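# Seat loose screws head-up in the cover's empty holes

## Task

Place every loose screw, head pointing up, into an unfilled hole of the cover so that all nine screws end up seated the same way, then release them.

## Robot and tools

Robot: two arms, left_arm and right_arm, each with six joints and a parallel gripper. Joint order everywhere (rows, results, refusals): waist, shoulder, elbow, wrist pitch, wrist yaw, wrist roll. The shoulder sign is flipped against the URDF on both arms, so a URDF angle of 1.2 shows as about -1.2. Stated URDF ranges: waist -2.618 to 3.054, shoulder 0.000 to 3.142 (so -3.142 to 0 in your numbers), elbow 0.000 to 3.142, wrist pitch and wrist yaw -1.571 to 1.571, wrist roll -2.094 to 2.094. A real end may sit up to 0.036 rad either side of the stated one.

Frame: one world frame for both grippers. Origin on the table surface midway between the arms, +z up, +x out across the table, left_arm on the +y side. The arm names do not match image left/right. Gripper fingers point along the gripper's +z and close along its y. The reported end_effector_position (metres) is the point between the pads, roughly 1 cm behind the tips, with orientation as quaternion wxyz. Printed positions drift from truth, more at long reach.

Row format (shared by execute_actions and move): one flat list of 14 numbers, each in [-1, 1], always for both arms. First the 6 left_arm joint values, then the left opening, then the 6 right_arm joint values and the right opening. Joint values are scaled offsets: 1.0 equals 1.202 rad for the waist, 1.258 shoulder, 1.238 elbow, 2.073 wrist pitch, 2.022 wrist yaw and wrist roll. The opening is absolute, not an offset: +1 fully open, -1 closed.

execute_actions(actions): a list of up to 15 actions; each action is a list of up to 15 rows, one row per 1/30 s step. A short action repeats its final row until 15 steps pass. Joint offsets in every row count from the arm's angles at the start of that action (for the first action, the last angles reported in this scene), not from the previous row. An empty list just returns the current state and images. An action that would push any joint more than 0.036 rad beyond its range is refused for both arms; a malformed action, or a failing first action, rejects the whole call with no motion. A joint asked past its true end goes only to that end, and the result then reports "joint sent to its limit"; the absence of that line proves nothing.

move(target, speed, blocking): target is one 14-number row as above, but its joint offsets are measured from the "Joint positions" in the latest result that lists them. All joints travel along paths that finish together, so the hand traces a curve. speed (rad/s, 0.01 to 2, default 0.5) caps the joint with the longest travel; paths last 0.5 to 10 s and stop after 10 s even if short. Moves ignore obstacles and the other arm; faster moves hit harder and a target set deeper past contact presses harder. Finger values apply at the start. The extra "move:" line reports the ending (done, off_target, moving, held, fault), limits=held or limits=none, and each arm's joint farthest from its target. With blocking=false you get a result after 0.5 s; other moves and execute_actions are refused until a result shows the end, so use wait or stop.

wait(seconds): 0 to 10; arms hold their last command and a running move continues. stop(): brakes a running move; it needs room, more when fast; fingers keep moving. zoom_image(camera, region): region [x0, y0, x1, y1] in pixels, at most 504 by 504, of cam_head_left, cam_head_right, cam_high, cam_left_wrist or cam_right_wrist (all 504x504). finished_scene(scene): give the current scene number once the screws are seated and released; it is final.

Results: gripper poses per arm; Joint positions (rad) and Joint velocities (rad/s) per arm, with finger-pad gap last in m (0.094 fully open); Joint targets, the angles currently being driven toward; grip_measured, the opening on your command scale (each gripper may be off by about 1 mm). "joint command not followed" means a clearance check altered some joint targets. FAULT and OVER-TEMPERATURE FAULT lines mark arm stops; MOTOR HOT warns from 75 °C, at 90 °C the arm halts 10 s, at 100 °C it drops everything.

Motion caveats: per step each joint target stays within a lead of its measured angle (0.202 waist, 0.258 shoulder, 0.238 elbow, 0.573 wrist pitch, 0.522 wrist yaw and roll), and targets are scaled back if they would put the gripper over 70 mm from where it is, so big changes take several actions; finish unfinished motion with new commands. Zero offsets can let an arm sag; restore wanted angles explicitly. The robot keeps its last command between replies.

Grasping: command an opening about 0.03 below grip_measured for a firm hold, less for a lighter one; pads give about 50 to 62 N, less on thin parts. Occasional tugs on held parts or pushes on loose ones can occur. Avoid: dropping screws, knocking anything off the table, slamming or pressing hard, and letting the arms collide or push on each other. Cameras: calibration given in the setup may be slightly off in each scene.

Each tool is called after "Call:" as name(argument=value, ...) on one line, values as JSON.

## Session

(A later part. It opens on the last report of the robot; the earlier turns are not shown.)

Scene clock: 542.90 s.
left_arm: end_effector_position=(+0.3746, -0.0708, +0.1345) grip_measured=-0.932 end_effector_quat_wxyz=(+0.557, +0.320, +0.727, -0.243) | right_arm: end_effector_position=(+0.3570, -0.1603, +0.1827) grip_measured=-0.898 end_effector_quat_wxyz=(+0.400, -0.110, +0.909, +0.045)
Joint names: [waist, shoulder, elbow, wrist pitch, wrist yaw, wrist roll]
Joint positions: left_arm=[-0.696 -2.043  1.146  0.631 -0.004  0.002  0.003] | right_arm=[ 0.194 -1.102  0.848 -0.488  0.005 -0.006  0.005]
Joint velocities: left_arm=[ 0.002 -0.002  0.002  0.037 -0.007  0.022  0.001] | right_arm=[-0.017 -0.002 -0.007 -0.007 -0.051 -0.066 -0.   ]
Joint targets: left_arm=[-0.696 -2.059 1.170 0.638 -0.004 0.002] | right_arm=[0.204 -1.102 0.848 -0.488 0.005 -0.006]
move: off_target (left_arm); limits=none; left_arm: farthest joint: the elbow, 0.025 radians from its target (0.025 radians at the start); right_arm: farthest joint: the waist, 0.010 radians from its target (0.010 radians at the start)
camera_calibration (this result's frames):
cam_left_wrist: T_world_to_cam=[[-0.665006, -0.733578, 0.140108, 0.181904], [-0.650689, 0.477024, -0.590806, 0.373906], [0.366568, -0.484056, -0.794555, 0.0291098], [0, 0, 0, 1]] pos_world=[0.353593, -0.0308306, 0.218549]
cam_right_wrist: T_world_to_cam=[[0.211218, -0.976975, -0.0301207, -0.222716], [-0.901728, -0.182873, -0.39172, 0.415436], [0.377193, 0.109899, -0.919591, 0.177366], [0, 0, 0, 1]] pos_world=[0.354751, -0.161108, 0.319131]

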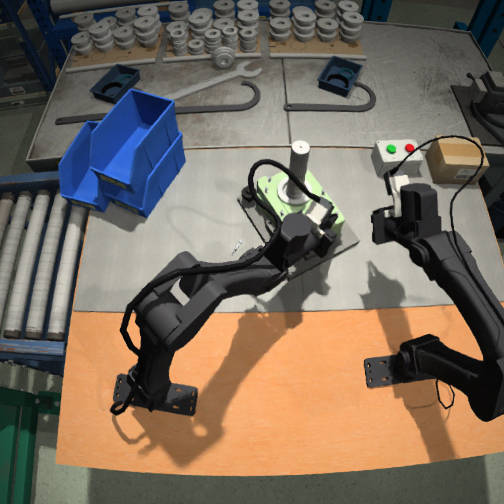

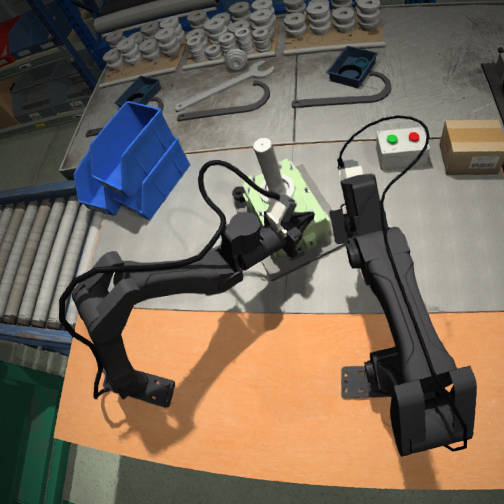

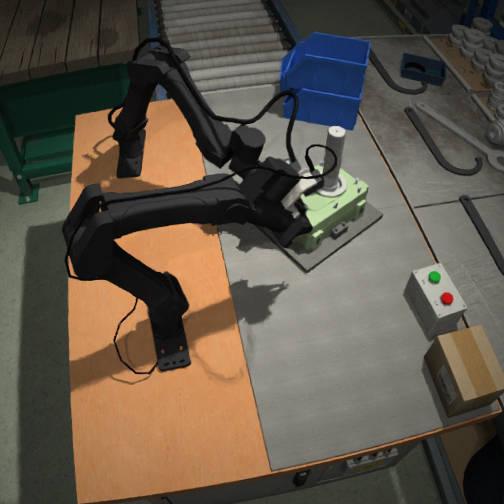

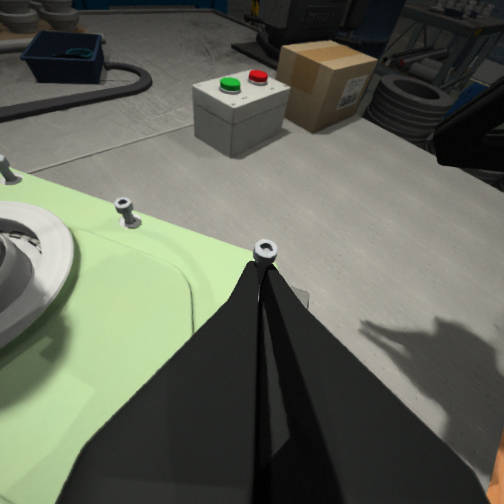

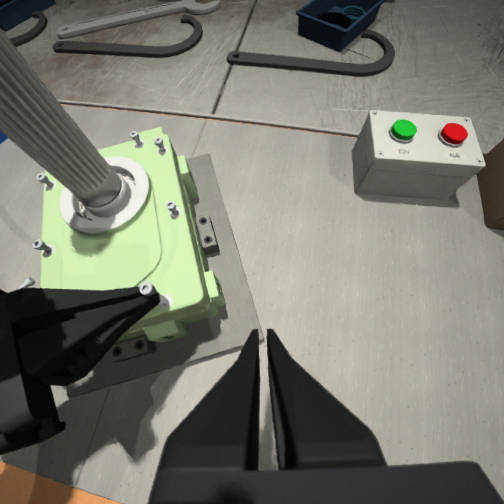

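Call:
execute_actions(actions=[[[0,0,0.02,0,0,0,-0.6,0.008,0,0,0,0,0,-0.9]],[[0,0,0.02,0,0,0,-0.5,0.008,0,0,0,0,0,-0.9]]])

Call:
move(target=[0,0.25,0,0,0,0,-0.5,0.008,0,0,0,0,0,-0.9], speed=0.25)

Scene clock: 549.50 s.
left_arm: end_effector_position=(+0.3746, -0.0708, +0.1345) grip_measured=-0.503 end_effector_quat_wxyz=(+0.557, +0.320, +0.727, -0.243) | right_arm: end_effector_position=(+0.3570, -0.1603, +0.1827) grip_measured=-0.898 end_effector_quat_wxyz=(+0.400, -0.110, +0.909, +0.045)
Joint names: [waist, shoulder, elbow, wrist pitch, wrist yaw, wrist roll]
Joint positions: left_arm=[-0.696 -2.043  1.146  0.631 -0.004  0.002  0.023] | right_arm=[ 0.194 -1.102  0.848 -0.488  0.005 -0.006  0.005]
Joint velocities: left_arm=[-0.012  0.007 -0.002 -0.066 -0.051 -0.037 -0.   ] | right_arm=[ 0.002  0.002 -0.007 -0.022 -0.007  0.037 -0.   ]
Joint targets: left_arm=[-0.696 -2.043 1.170 0.631 -0.004 0.002] | right_arm=[0.204 -1.102 0.848 -0.488 0.005 -0.006]
camera_calibration (this result's frames):
cam_left_wrist: T_world_to_cam=[[-0.665006, -0.733578, 0.140108, 0.181904], [-0.650689, 0.477024, -0.590806, 0.373906], [0.366568, -0.484056, -0.794555, 0.0291098], [0, 0, 0, 1]] pos_world=[0.353593, -0.0308306, 0.218549]
cam_right_wrist: T_world_to_cam=[[0.211218, -0.976975, -0.0301207, -0.222716], [-0.901728, -0.182873, -0.39172, 0.415436], [0.377193, 0.109899, -0.919591, 0.177366], [0, 0, 0, 1]] pos_world=[0.354751, -0.161108, 0.319131]

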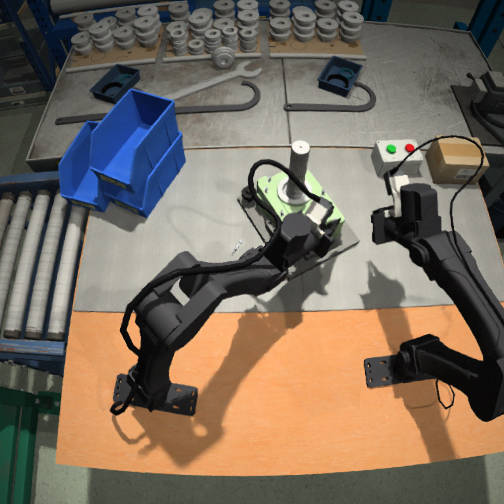

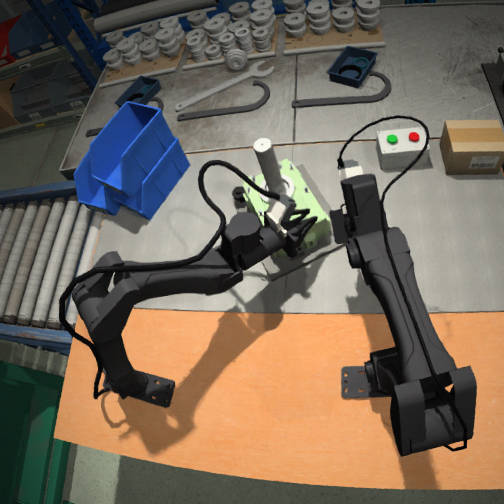

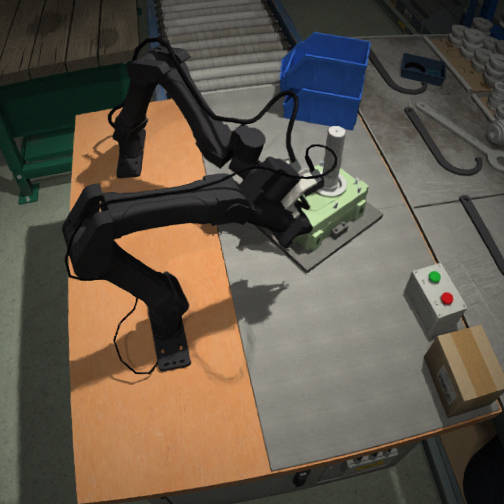

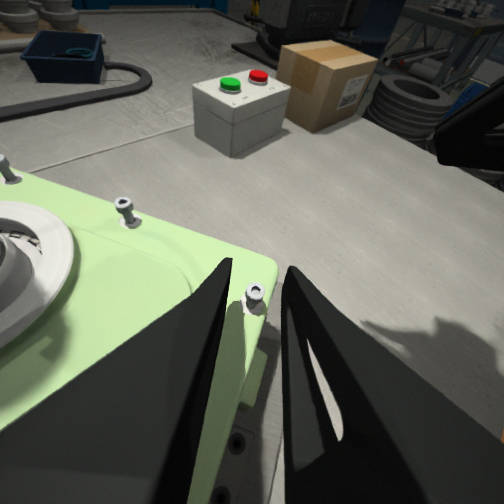

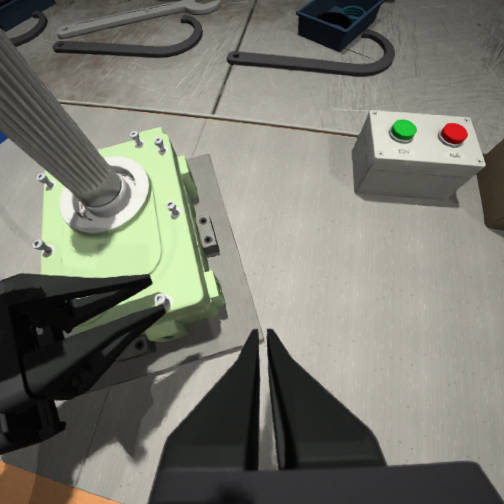

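Scene clock: 551.13 s.
left_arm: end_effector_position=(+0.3549, -0.0493, +0.2980) grip_measured=-0.503 end_effector_quat_wxyz=(+0.658, +0.280, +0.637, -0.288) | right_arm: end_effector_position=(+0.3570, -0.1603, +0.1827) grip_measured=-0.898 end_effector_quat_wxyz=(+0.400, -0.110, +0.909, +0.045)
Joint names: [waist, shoulder, elbow, wrist pitch, wrist yaw, wrist roll]
Joint positions: left_arm=[-0.696 -1.745  1.146  0.633 -0.004  0.002  0.023] | right_arm=[ 0.194 -1.102  0.848 -0.488  0.005 -0.006  0.005]
Joint velocities: left_arm=[ 0.017 -0.017 -0.012 -0.051  0.007  0.007 -0.001] | right_arm=[ 0.012  0.002 -0.002  0.007 -0.007 -0.037  0.001]
Joint targets: left_arm=[-0.696 -1.728 1.146 0.631 -0.004 0.002] | right_arm=[0.204 -1.102 0.848 -0.488 0.005 -0.006]
move: done; limits=none; left_arm: farthest joint: the shoulder, 0.017 radians from its target (0.314 radians at the start); right_arm: farthest joint: the waist, 0.010 radians from its target (0.010 radians at the start)
camera_calibration (this result's frames):
cam_left_wrist: T_world_to_cam=[[-0.695554, -0.700162, 0.16118, 0.167917], [-0.509954, 0.323073, -0.797227, 0.451389], [0.506115, -0.636709, -0.581765, 0.0561381], [0, 0, 0, 1]] pos_world=[0.31857, 0.00748111, 0.365453]
cam_right_wrist: T_world_to_cam=[[0.211218, -0.976975, -0.0301207, -0.222716], [-0.901728, -0.182873, -0.39172, 0.415436], [0.377193, 0.109899, -0.919591, 0.177366], [0, 0, 0, 1]] pos_world=[0.354751, -0.161108, 0.319131]

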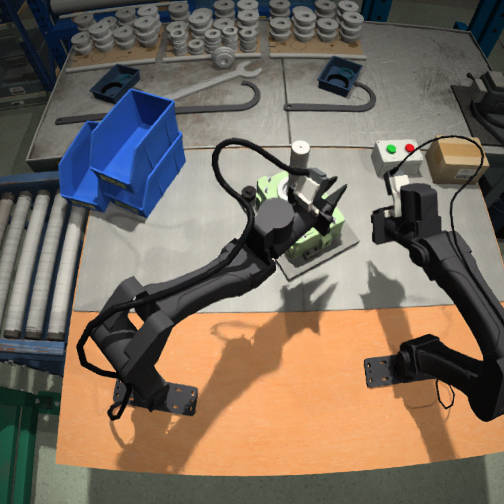

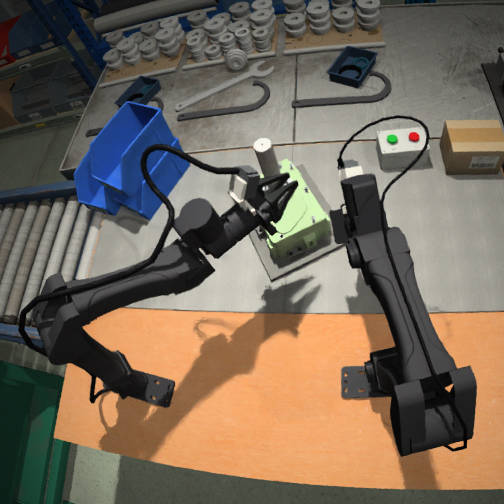

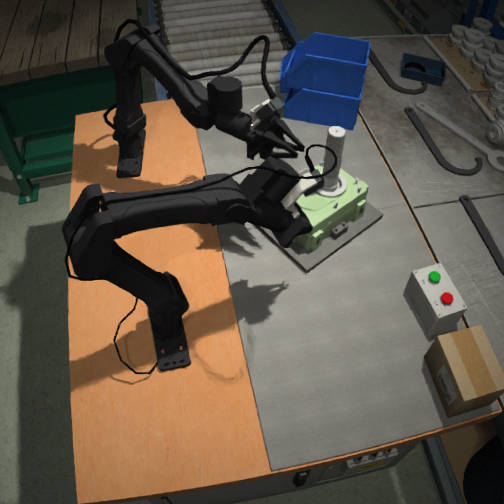

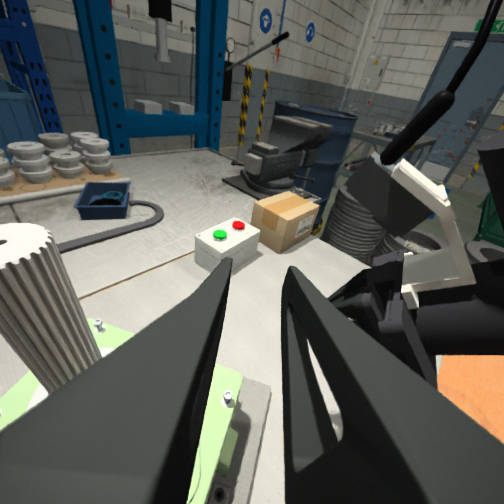

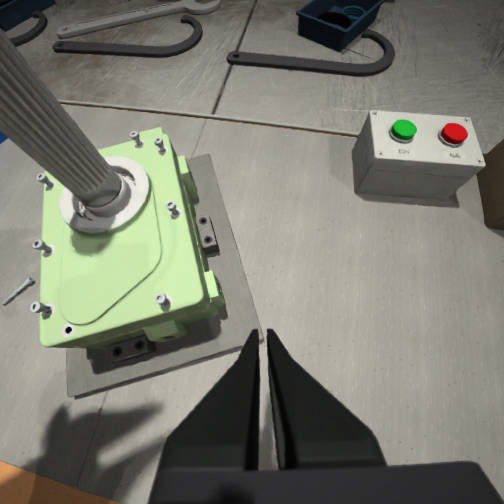

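Call:
move(target=[0.1,0.12,0.25,-1.0,0,0,-0.45,0.008,0,0,0,0,0,-0.9], speed=0.9)

Scene clock: 565.13 s.
left_arm: end_effector_position=(+0.1895, +0.1769, +0.1473) grip_measured=-0.453 end_effector_quat_wxyz=(-0.018, +0.353, +0.936, +0.009) | right_arm: end_effector_position=(+0.3570, -0.1603, +0.1827) grip_measured=-0.898 end_effector_quat_wxyz=(+0.400, -0.110, +0.909, +0.045)
Joint names: [waist, shoulder, elbow, wrist pitch, wrist yaw, wrist roll]
Joint positions: left_arm=[-0.584 -1.616  1.428 -1.423 -0.004  0.002  0.026] | right_arm=[ 0.194 -1.102  0.848 -0.488  0.005 -0.006  0.005]
Joint velocities: left_arm=[ 0.002  0.012  0.012 -0.051  0.037  0.007  0.001] | right_arm=[-0.022  0.012 -0.007 -0.037 -0.081  0.081 -0.001]
Joint targets: left_arm=[-0.575 -1.594 1.455 -1.440 -0.004 0.002] | right_arm=[0.204 -1.102 0.848 -0.488 0.005 -0.006]
move: off_target (left_arm); limits=none; left_arm: farthest joint: the elbow, 0.027 radians from its target (0.310 radians at the start); right_arm: farthest joint: the waist, 0.010 radians from its target (0.010 radians at the start)
camera_calibration (this result's frames):
cam_left_wrist: T_world_to_cam=[[-0.530429, -0.845671, -0.0590417, 0.26241], [-0.671049, 0.376301, 0.63882, -0.0166075], [-0.518014, 0.378469, -0.767087, 0.238024], [0, 0, 0, 1]] pos_world=[0.251346, 0.138077, 0.208688]
cam_right_wrist: T_world_to_cam=[[0.211218, -0.976975, -0.0301207, -0.222716], [-0.901728, -0.182873, -0.39172, 0.415436], [0.377193, 0.109899, -0.919591, 0.177366], [0, 0, 0, 1]] pos_world=[0.354751, -0.161108, 0.319131]

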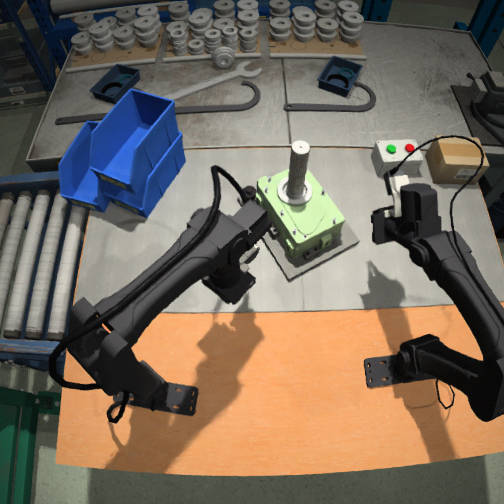

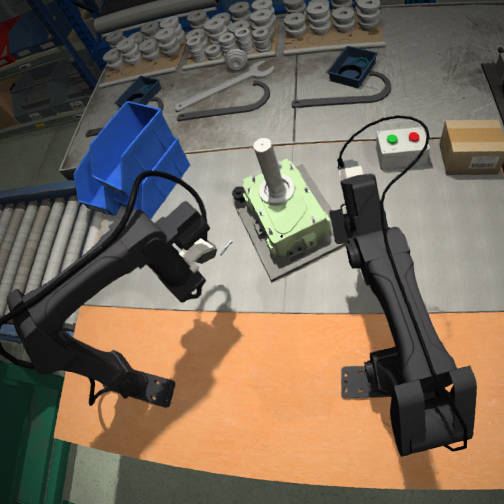

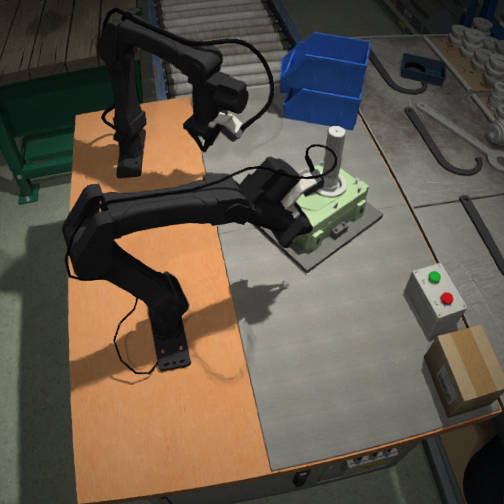

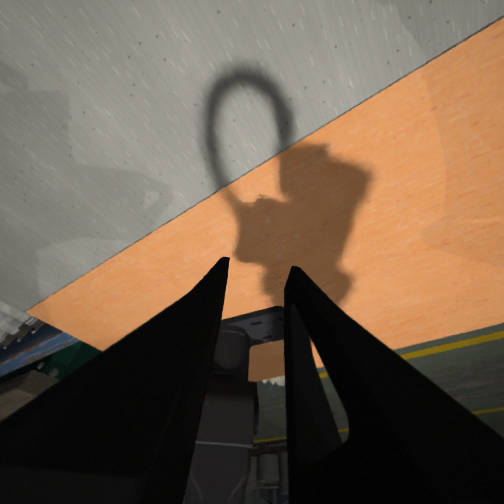

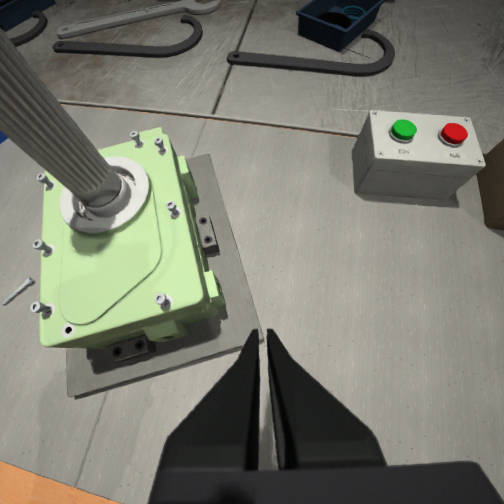

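Call:
move(target=[0.212,-0.645,0.672,-0.068,-0.008,0.045,-0.45,0.008,0,0,0,0,0,-0.9], speed=0.4)

Scene clock: 573.90 s.
left_arm: end_effector_position=(+0.3664, +0.1656, +0.0600) grip_measured=-0.453 end_effector_quat_wxyz=(-0.081, +0.271, +0.959, +0.022) | right_arm: end_effector_position=(+0.3570, -0.1603, +0.1827) grip_measured=-0.898 end_effector_quat_wxyz=(+0.400, -0.110, +0.909, +0.045)
Joint names: [waist, shoulder, elbow, wrist pitch, wrist yaw, wrist roll]
Joint positions: left_arm=[-0.333 -2.421  2.229 -1.547 -0.012  0.083  0.026] | right_arm=[ 0.194 -1.102  0.848 -0.488  0.005 -0.006  0.005]
Joint velocities: left_arm=[ 0.002  0.007  0.017  0.051  0.022 -0.051  0.001] | right_arm=[-0.012 -0.012  0.002 -0.007 -0.037 -0.051  0.001]
Joint targets: left_arm=[-0.329 -2.428 2.260 -1.564 -0.020 0.093] | right_arm=[0.204 -1.102 0.848 -0.488 0.005 -0.006]
move: off_target (left_arm); limits=none; left_arm: farthest joint: the elbow, 0.031 radians from its target (0.832 radians at the start); right_arm: farthest joint: the waist, 0.010 radians from its target (0.010 radians at the start)
camera_calibration (this result's frames):
cam_left_wrist: T_world_to_cam=[[-0.387648, -0.91884, -0.0739055, 0.302214], [-0.647907, 0.214557, 0.730878, 0.174941], [-0.655703, 0.331207, -0.678495, 0.31993], [0, 0, 0, 1]] pos_world=[0.440277, 0.134189, 0.111545]
cam_right_wrist: T_world_to_cam=[[0.211218, -0.976975, -0.0301207, -0.222716], [-0.901728, -0.182873, -0.39172, 0.415436], [0.377193, 0.109899, -0.919591, 0.177366], [0, 0, 0, 1]] pos_world=[0.354751, -0.161108, 0.319131]

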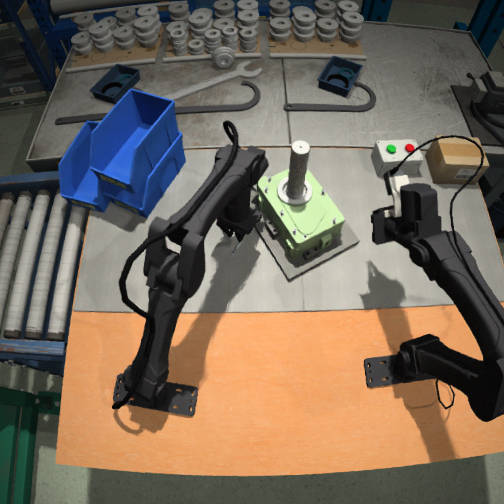

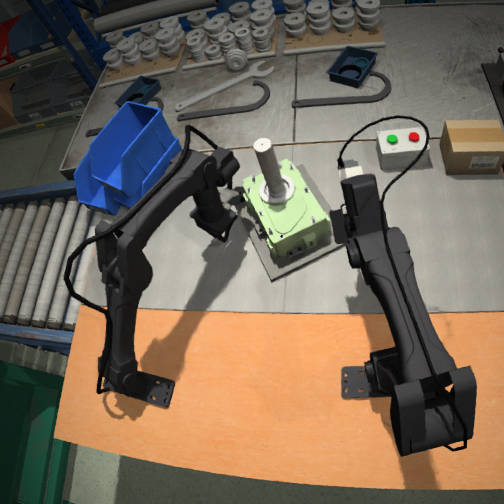

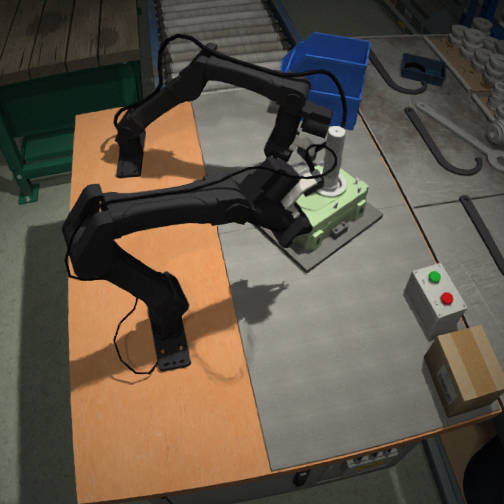

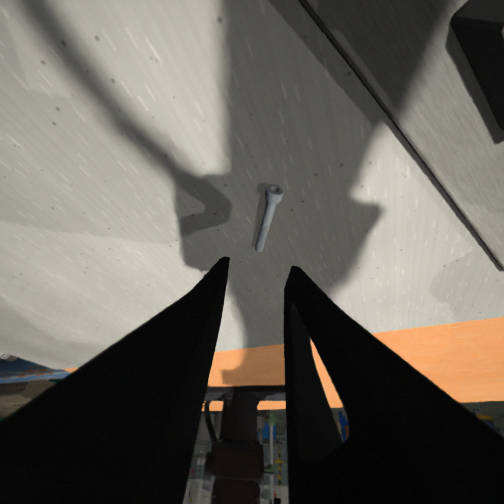

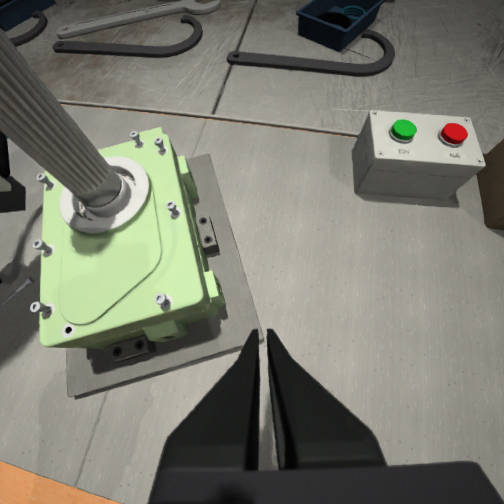

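Call:
move(target=[0,-0.006,-0.148,0.078,0,0.02,-0.45,0.008,0,0,0,0,0,-0.9], speed=0.1)

Scene clock: 582.07 s.
left_arm: end_effector_position=(+0.3590, +0.1693, +0.0189) grip_measured=-0.453 end_effector_quat_wxyz=(-0.095, +0.285, +0.953, +0.023) | right_arm: end_effector_position=(+0.3570, -0.1603, +0.1827) grip_measured=-0.898 end_effector_quat_wxyz=(+0.400, -0.110, +0.909, +0.045)
Joint names: [waist, shoulder, elbow, wrist pitch, wrist yaw, wrist roll]
Joint positions: left_arm=[-0.333 -2.421  2.061 -1.406 -0.012  0.113  0.026] | right_arm=[ 0.194 -1.102  0.848 -0.488  0.005 -0.006  0.005]
Joint velocities: left_arm=[-0.007  0.007 -0.002  0.066 -0.051 -0.022 -0.   ] | right_arm=[-0.002 -0.032  0.002 -0.037 -0.051  0.007  0.001]
Joint targets: left_arm=[-0.333 -2.429 2.046 -1.385 -0.012 0.124] | right_arm=[0.204 -1.102 0.848 -0.488 0.005 -0.006]
move: off_target (left_arm); limits=none; left_arm: farthest joint: the wrist pitch, 0.021 radians from its target (0.162 radians at the start); right_arm: farthest joint: the waist, 0.010 radians from its target (0.010 radians at the start)
camera_calibration (this result's frames):
cam_left_wrist: T_world_to_cam=[[-0.416664, -0.906366, -0.0699348, 0.307967], [-0.621134, 0.227678, 0.749904, 0.187239], [-0.663765, 0.355897, -0.65784, 0.284305], [0, 0, 0, 1]] pos_world=[0.43333, 0.135318, 0.0681536]
cam_right_wrist: T_world_to_cam=[[0.211218, -0.976975, -0.0301207, -0.222716], [-0.901728, -0.182873, -0.39172, 0.415436], [0.377193, 0.109899, -0.919591, 0.177366], [0, 0, 0, 1]] pos_world=[0.354751, -0.161108, 0.319131]

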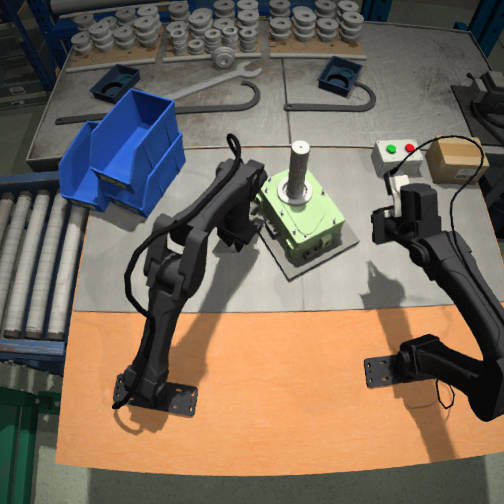

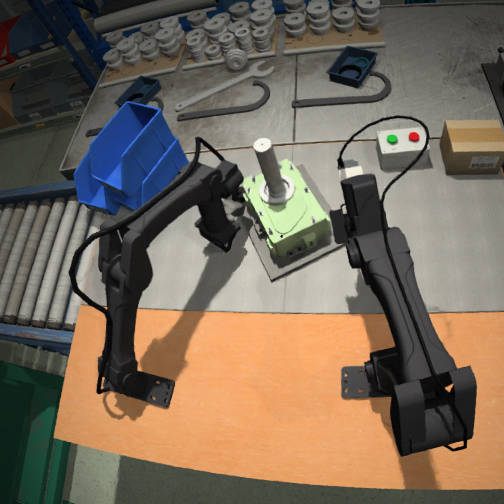

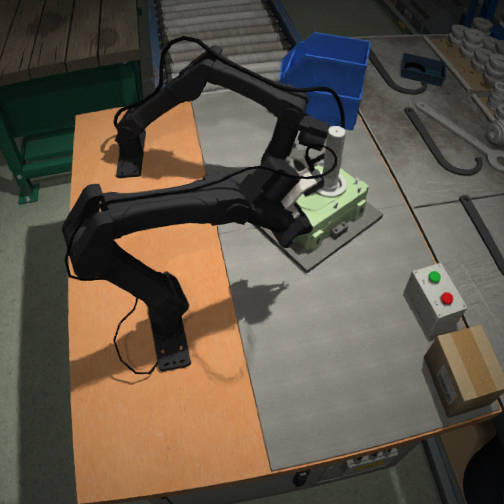

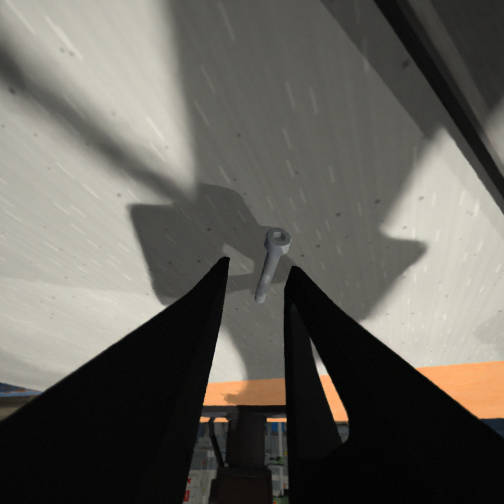

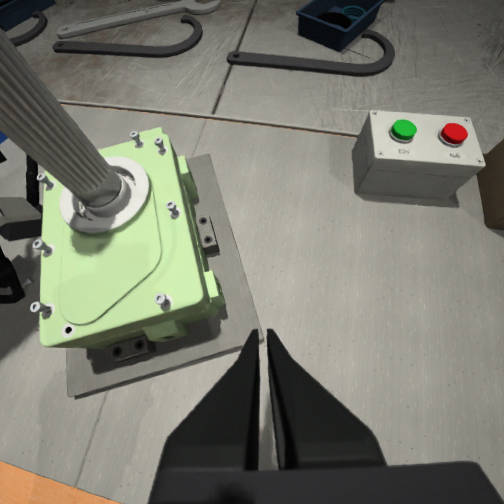

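Call:
execute_actions(actions=[[[0,0,0.03,0.02,0,0,-0.45,0.008,0,0,0,0,0,-0.9]],[[0,-0.006,-0.025,0.004,0,0,-0.45,0.008,0,0,0,0,0,-0.9]]])

Scene clock: 587.03 s.
left_arm: end_effector_position=(+0.3653, +0.1662, +0.0185) grip_measured=-0.453 end_effector_quat_wxyz=(-0.081, +0.286, +0.955, +0.021) | right_arm: end_effector_position=(+0.3570, -0.1603, +0.1827) grip_measured=-0.898 end_effector_quat_wxyz=(+0.400, -0.110, +0.909, +0.045)
Joint names: [waist, shoulder, elbow, wrist pitch, wrist yaw, wrist roll]
Joint positions: left_arm=[-0.333 -2.421  2.065 -1.382 -0.013  0.113  0.026] | right_arm=[ 0.194 -1.102  0.848 -0.488  0.005 -0.006  0.005]
Joint velocities: left_arm=[ 0.002 -0.002  0.012 -0.007  0.037  0.007  0.001] | right_arm=[ 0.032  0.007 -0.012 -0.037  0.007 -0.007 -0.   ]
Joint targets: left_arm=[-0.333 -2.429 2.042 -1.375 -0.013 0.113] | right_arm=[0.204 -1.102 0.848 -0.488 0.005 -0.006]
camera_calibration (this result's frames):
cam_left_wrist: T_world_to_cam=[[-0.414961, -0.9072, -0.0692534, 0.307261], [-0.639905, 0.236893, 0.731029, 0.197766], [-0.646784, 0.347664, -0.678823, 0.284932], [0, 0, 0, 1]] pos_world=[0.438342, 0.132837, 0.0701244]
cam_right_wrist: T_world_to_cam=[[0.211218, -0.976975, -0.0301207, -0.222716], [-0.901728, -0.182873, -0.39172, 0.415436], [0.377193, 0.109899, -0.919591, 0.177366], [0, 0, 0, 1]] pos_world=[0.354751, -0.161108, 0.319131]

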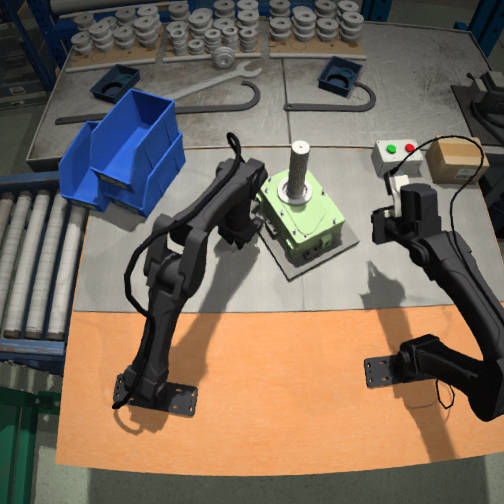

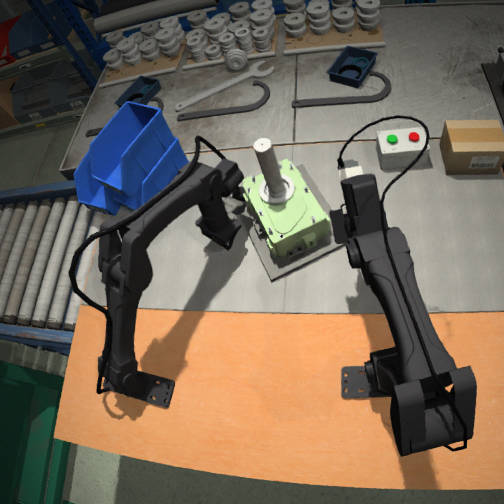

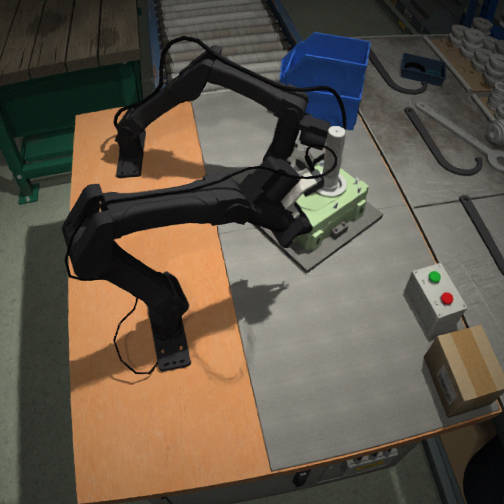

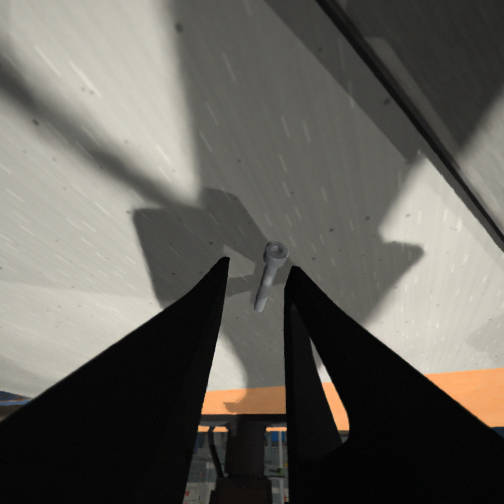

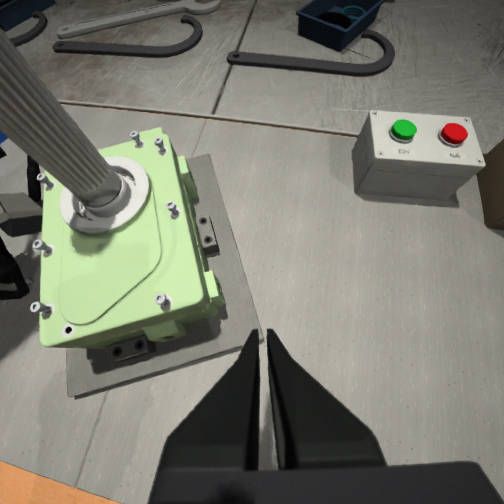

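Call:
execute_actions(actions=[[[0,-0.006,-0.018,0.003,0,0,-0.8,0.008,0,0,0,0,0,-0.9]],[[0,-0.006,-0.018,0.003,0,0,-0.97,0.008,0,0,0,0,0,-0.9]],[[0,0,-0.01,0,0,0,-0.97,0.008,0,0,0,0,0,-0.9]]])

Call:
move(target=[0,0.62,-0.45,0,0,-0.056,-0.97,0.008,0,0,0,0,0,-0.9], speed=0.4)

Scene clock: 596.80 s.
left_arm: end_effector_position=(+0.3654, +0.1662, +0.0186) grip_measured=-0.931 end_effector_quat_wxyz=(-0.081, +0.286, +0.955, +0.021) | right_arm: end_effector_position=(+0.3570, -0.1603, +0.1827) grip_measured=-0.898 end_effector_quat_wxyz=(+0.400, -0.110, +0.909, +0.045)
Joint names: [waist, shoulder, elbow, wrist pitch, wrist yaw, wrist roll]
Joint positions: left_arm=[-0.333 -2.421  2.065 -1.382 -0.013  0.113  0.003] | right_arm=[ 0.194 -1.102  0.848 -0.488  0.005 -0.006  0.005]
Joint velocities: left_arm=[-0.002  0.007 -0.017  0.022 -0.037 -0.022 -0.   ] | right_arm=[-0.007 -0.022  0.012  0.022  0.037 -0.051 -0.001]
Joint targets: left_arm=[-0.333 -2.421 2.053 -1.382 -0.013 0.113] | right_arm=[0.204 -1.102 0.848 -0.488 0.005 -0.006]
camera_calibration (this result's frames):
cam_left_wrist: T_world_to_cam=[[-0.415007, -0.90715, -0.0696283, 0.307344], [-0.640014, 0.236688, 0.731, 0.197845], [-0.646647, 0.347933, -0.678816, 0.284836], [0, 0, 0, 1]] pos_world=[0.438362, 0.132875, 0.0701264]
cam_right_wrist: T_world_to_cam=[[0.211218, -0.976975, -0.0301207, -0.222716], [-0.901728, -0.182873, -0.39172, 0.415436], [0.377193, 0.109899, -0.919591, 0.177366], [0, 0, 0, 1]] pos_world=[0.354751, -0.161108, 0.319131]

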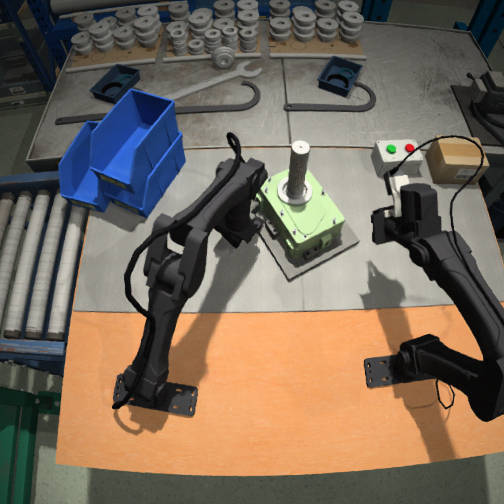

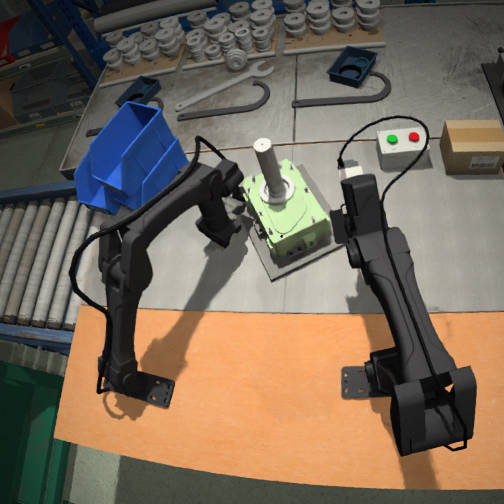

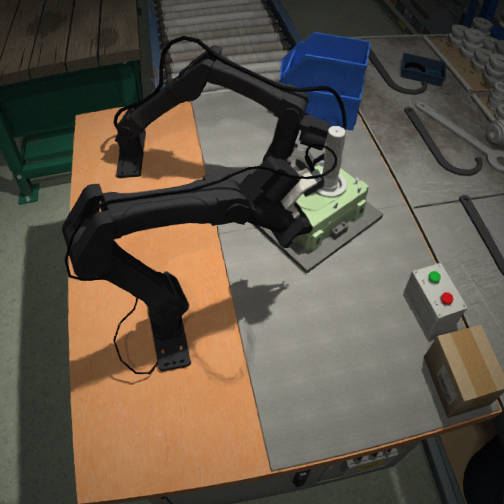

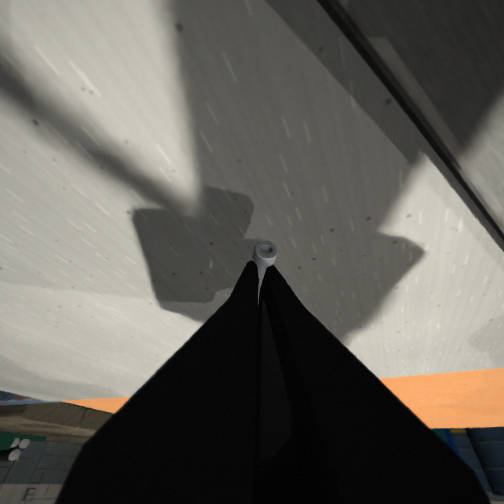

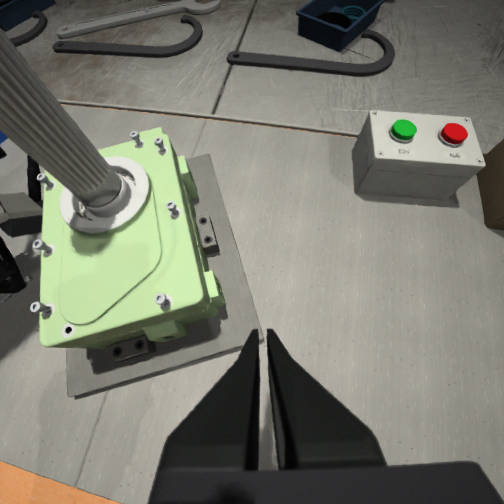

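Scene clock: 599.20 s.
left_arm: end_effector_position=(+0.2589, +0.2200, +0.1605) grip_measured=-0.931 end_effector_quat_wxyz=(+0.029, +0.236, +0.971, -0.000) | right_arm: end_effector_position=(+0.3570, -0.1603, +0.1827) grip_measured=-0.898 end_effector_quat_wxyz=(+0.400, -0.110, +0.909, +0.045)
Joint names: [waist, shoulder, elbow, wrist pitch, wrist yaw, wrist roll]
Joint positions: left_arm=[-0.333 -1.66   1.526 -1.381 -0.013  0.011  0.003] | right_arm=[ 0.194 -1.102  0.848 -0.488  0.005 -0.006  0.005]
Joint velocities: left_arm=[ 0.027 -0.007  0.002  0.037  0.007 -0.022 -0.   ] | right_arm=[ 0.007 -0.012 -0.012  0.007 -0.007  0.066 -0.   ]
Joint targets: left_arm=[-0.333 -1.641 1.508 -1.381 -0.013 0.000] | right_arm=[0.204 -1.102 0.848 -0.488 0.005 -0.006]
move: done; limits=none; left_arm: farthest joint: the shoulder, 0.019 radians from its target (0.780 radians at the start); right_arm: farthest joint: the waist, 0.010 radians from its target (0.010 radians at the start)
camera_calibration (this result's frames):
cam_left_wrist: T_world_to_cam=[[-0.306575, -0.950343, -0.0534779, 0.300633], [-0.796052, 0.225189, 0.561774, 0.0833002], [-0.521836, 0.214797, -0.82556, 0.314113], [0, 0, 0, 1]] pos_world=[0.322393, 0.199476, 0.228601]
cam_right_wrist: T_world_to_cam=[[0.211218, -0.976975, -0.0301207, -0.222716], [-0.901728, -0.182873, -0.39172, 0.415436], [0.377193, 0.109899, -0.919591, 0.177366], [0, 0, 0, 1]] pos_world=[0.354751, -0.161108, 0.319131]

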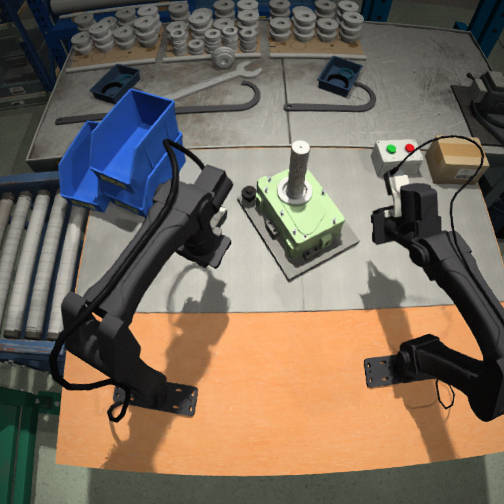

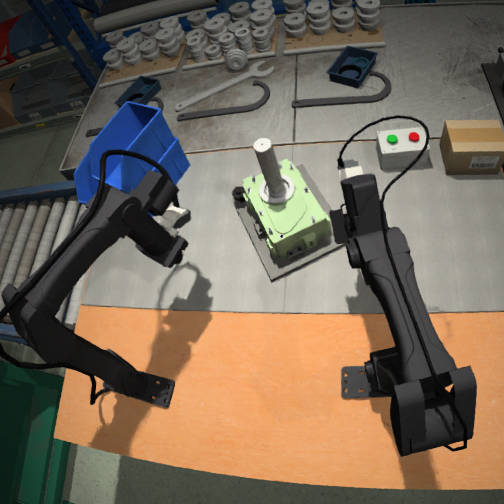

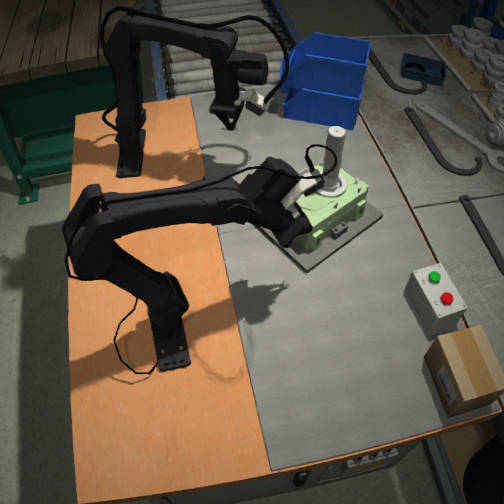

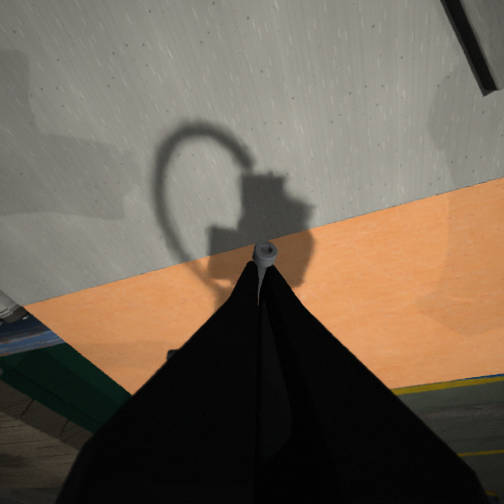

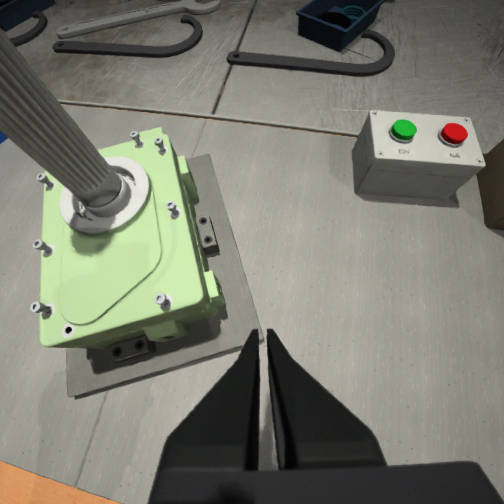

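Call:
move(target=[-0.275,0.05,-0.35,0.9,0.008,-0.005,-0.97,0.008,0,0,0,0,0,-0.9], speed=0.7)

Scene clock: 614.40 s.
left_arm: end_effector_position=(+0.3522, -0.0163, +0.3034) grip_measured=-0.931 end_effector_quat_wxyz=(+0.640, +0.280, +0.665, -0.262) | right_arm: end_effector_position=(+0.3570, -0.1603, +0.1827) grip_measured=-0.898 end_effector_quat_wxyz=(+0.400, -0.110, +0.909, +0.045)
Joint names: [waist, shoulder, elbow, wrist pitch, wrist yaw, wrist roll]
Joint positions: left_arm=[-0.657 -1.622  1.108  0.471 -0.004  0.01   0.003] | right_arm=[ 0.194 -1.102  0.848 -0.488  0.005 -0.006  0.005]
Joint velocities: left_arm=[-0.007 -0.012  0.017  0.066 -0.022  0.037  0.002] | right_arm=[ 0.012 -0.002  0.007 -0.007  0.022  0.051 -0.   ]
Joint targets: left_arm=[-0.664 -1.597 1.093 0.485 0.003 0.001] | right_arm=[0.204 -1.102 0.848 -0.488 0.005 -0.006]
move: off_target (left_arm); limits=none; left_arm: farthest joint: the shoulder, 0.025 radians from its target (0.062 radians at the start); right_arm: farthest joint: the waist, 0.010 radians from its target (0.010 radians at the start)
camera_calibration (this result's frames):
cam_left_wrist: T_world_to_cam=[[-0.660366, -0.735896, 0.149579, 0.178815], [-0.559274, 0.349036, -0.751922, 0.447738], [0.501127, -0.580199, -0.642059, 0.102686], [0, 0, 0, 1]] pos_world=[0.317033, 0.0348906, 0.375848]
cam_right_wrist: T_world_to_cam=[[0.211218, -0.976975, -0.0301207, -0.222716], [-0.901728, -0.182873, -0.39172, 0.415436], [0.377193, 0.109899, -0.919591, 0.177366], [0, 0, 0, 1]] pos_world=[0.354751, -0.161108, 0.319131]

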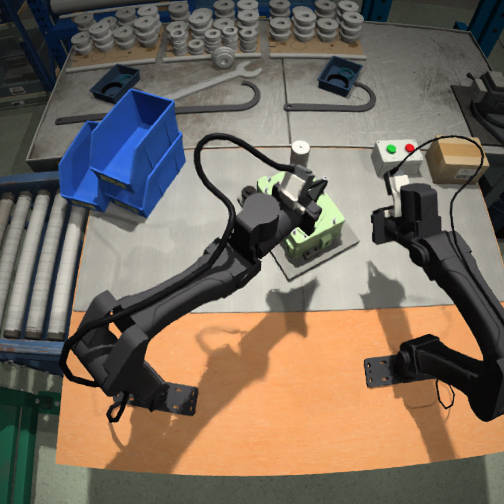

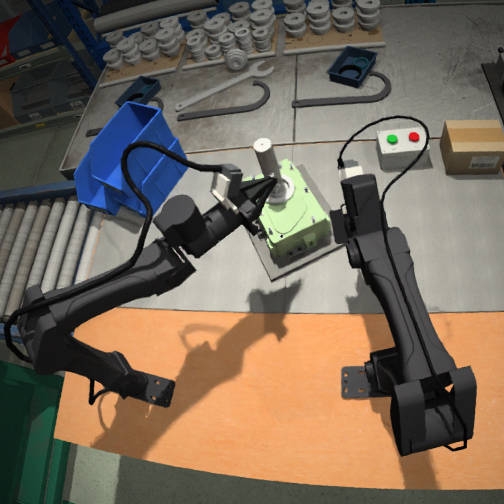

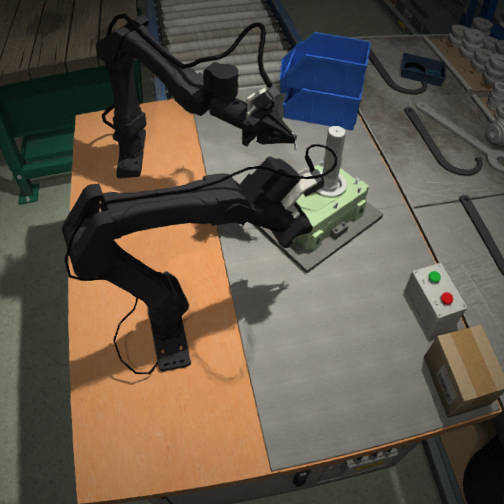

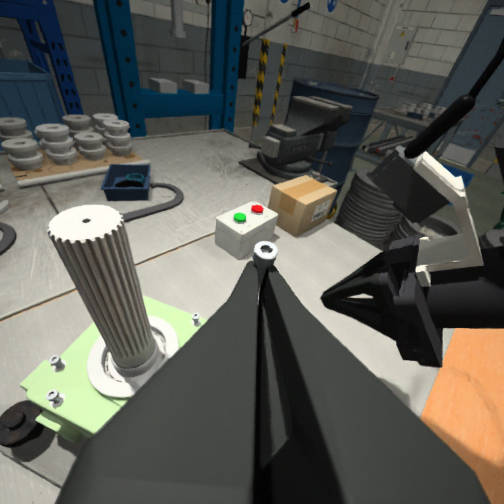

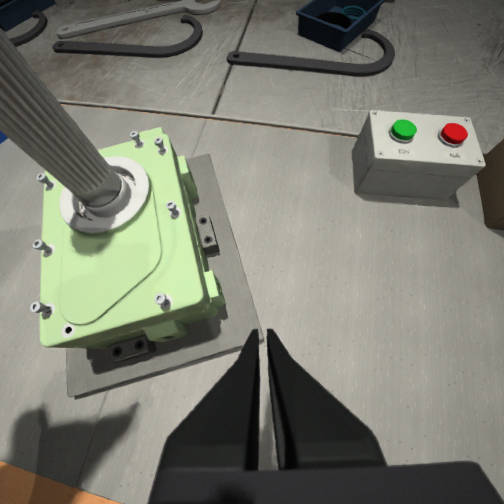

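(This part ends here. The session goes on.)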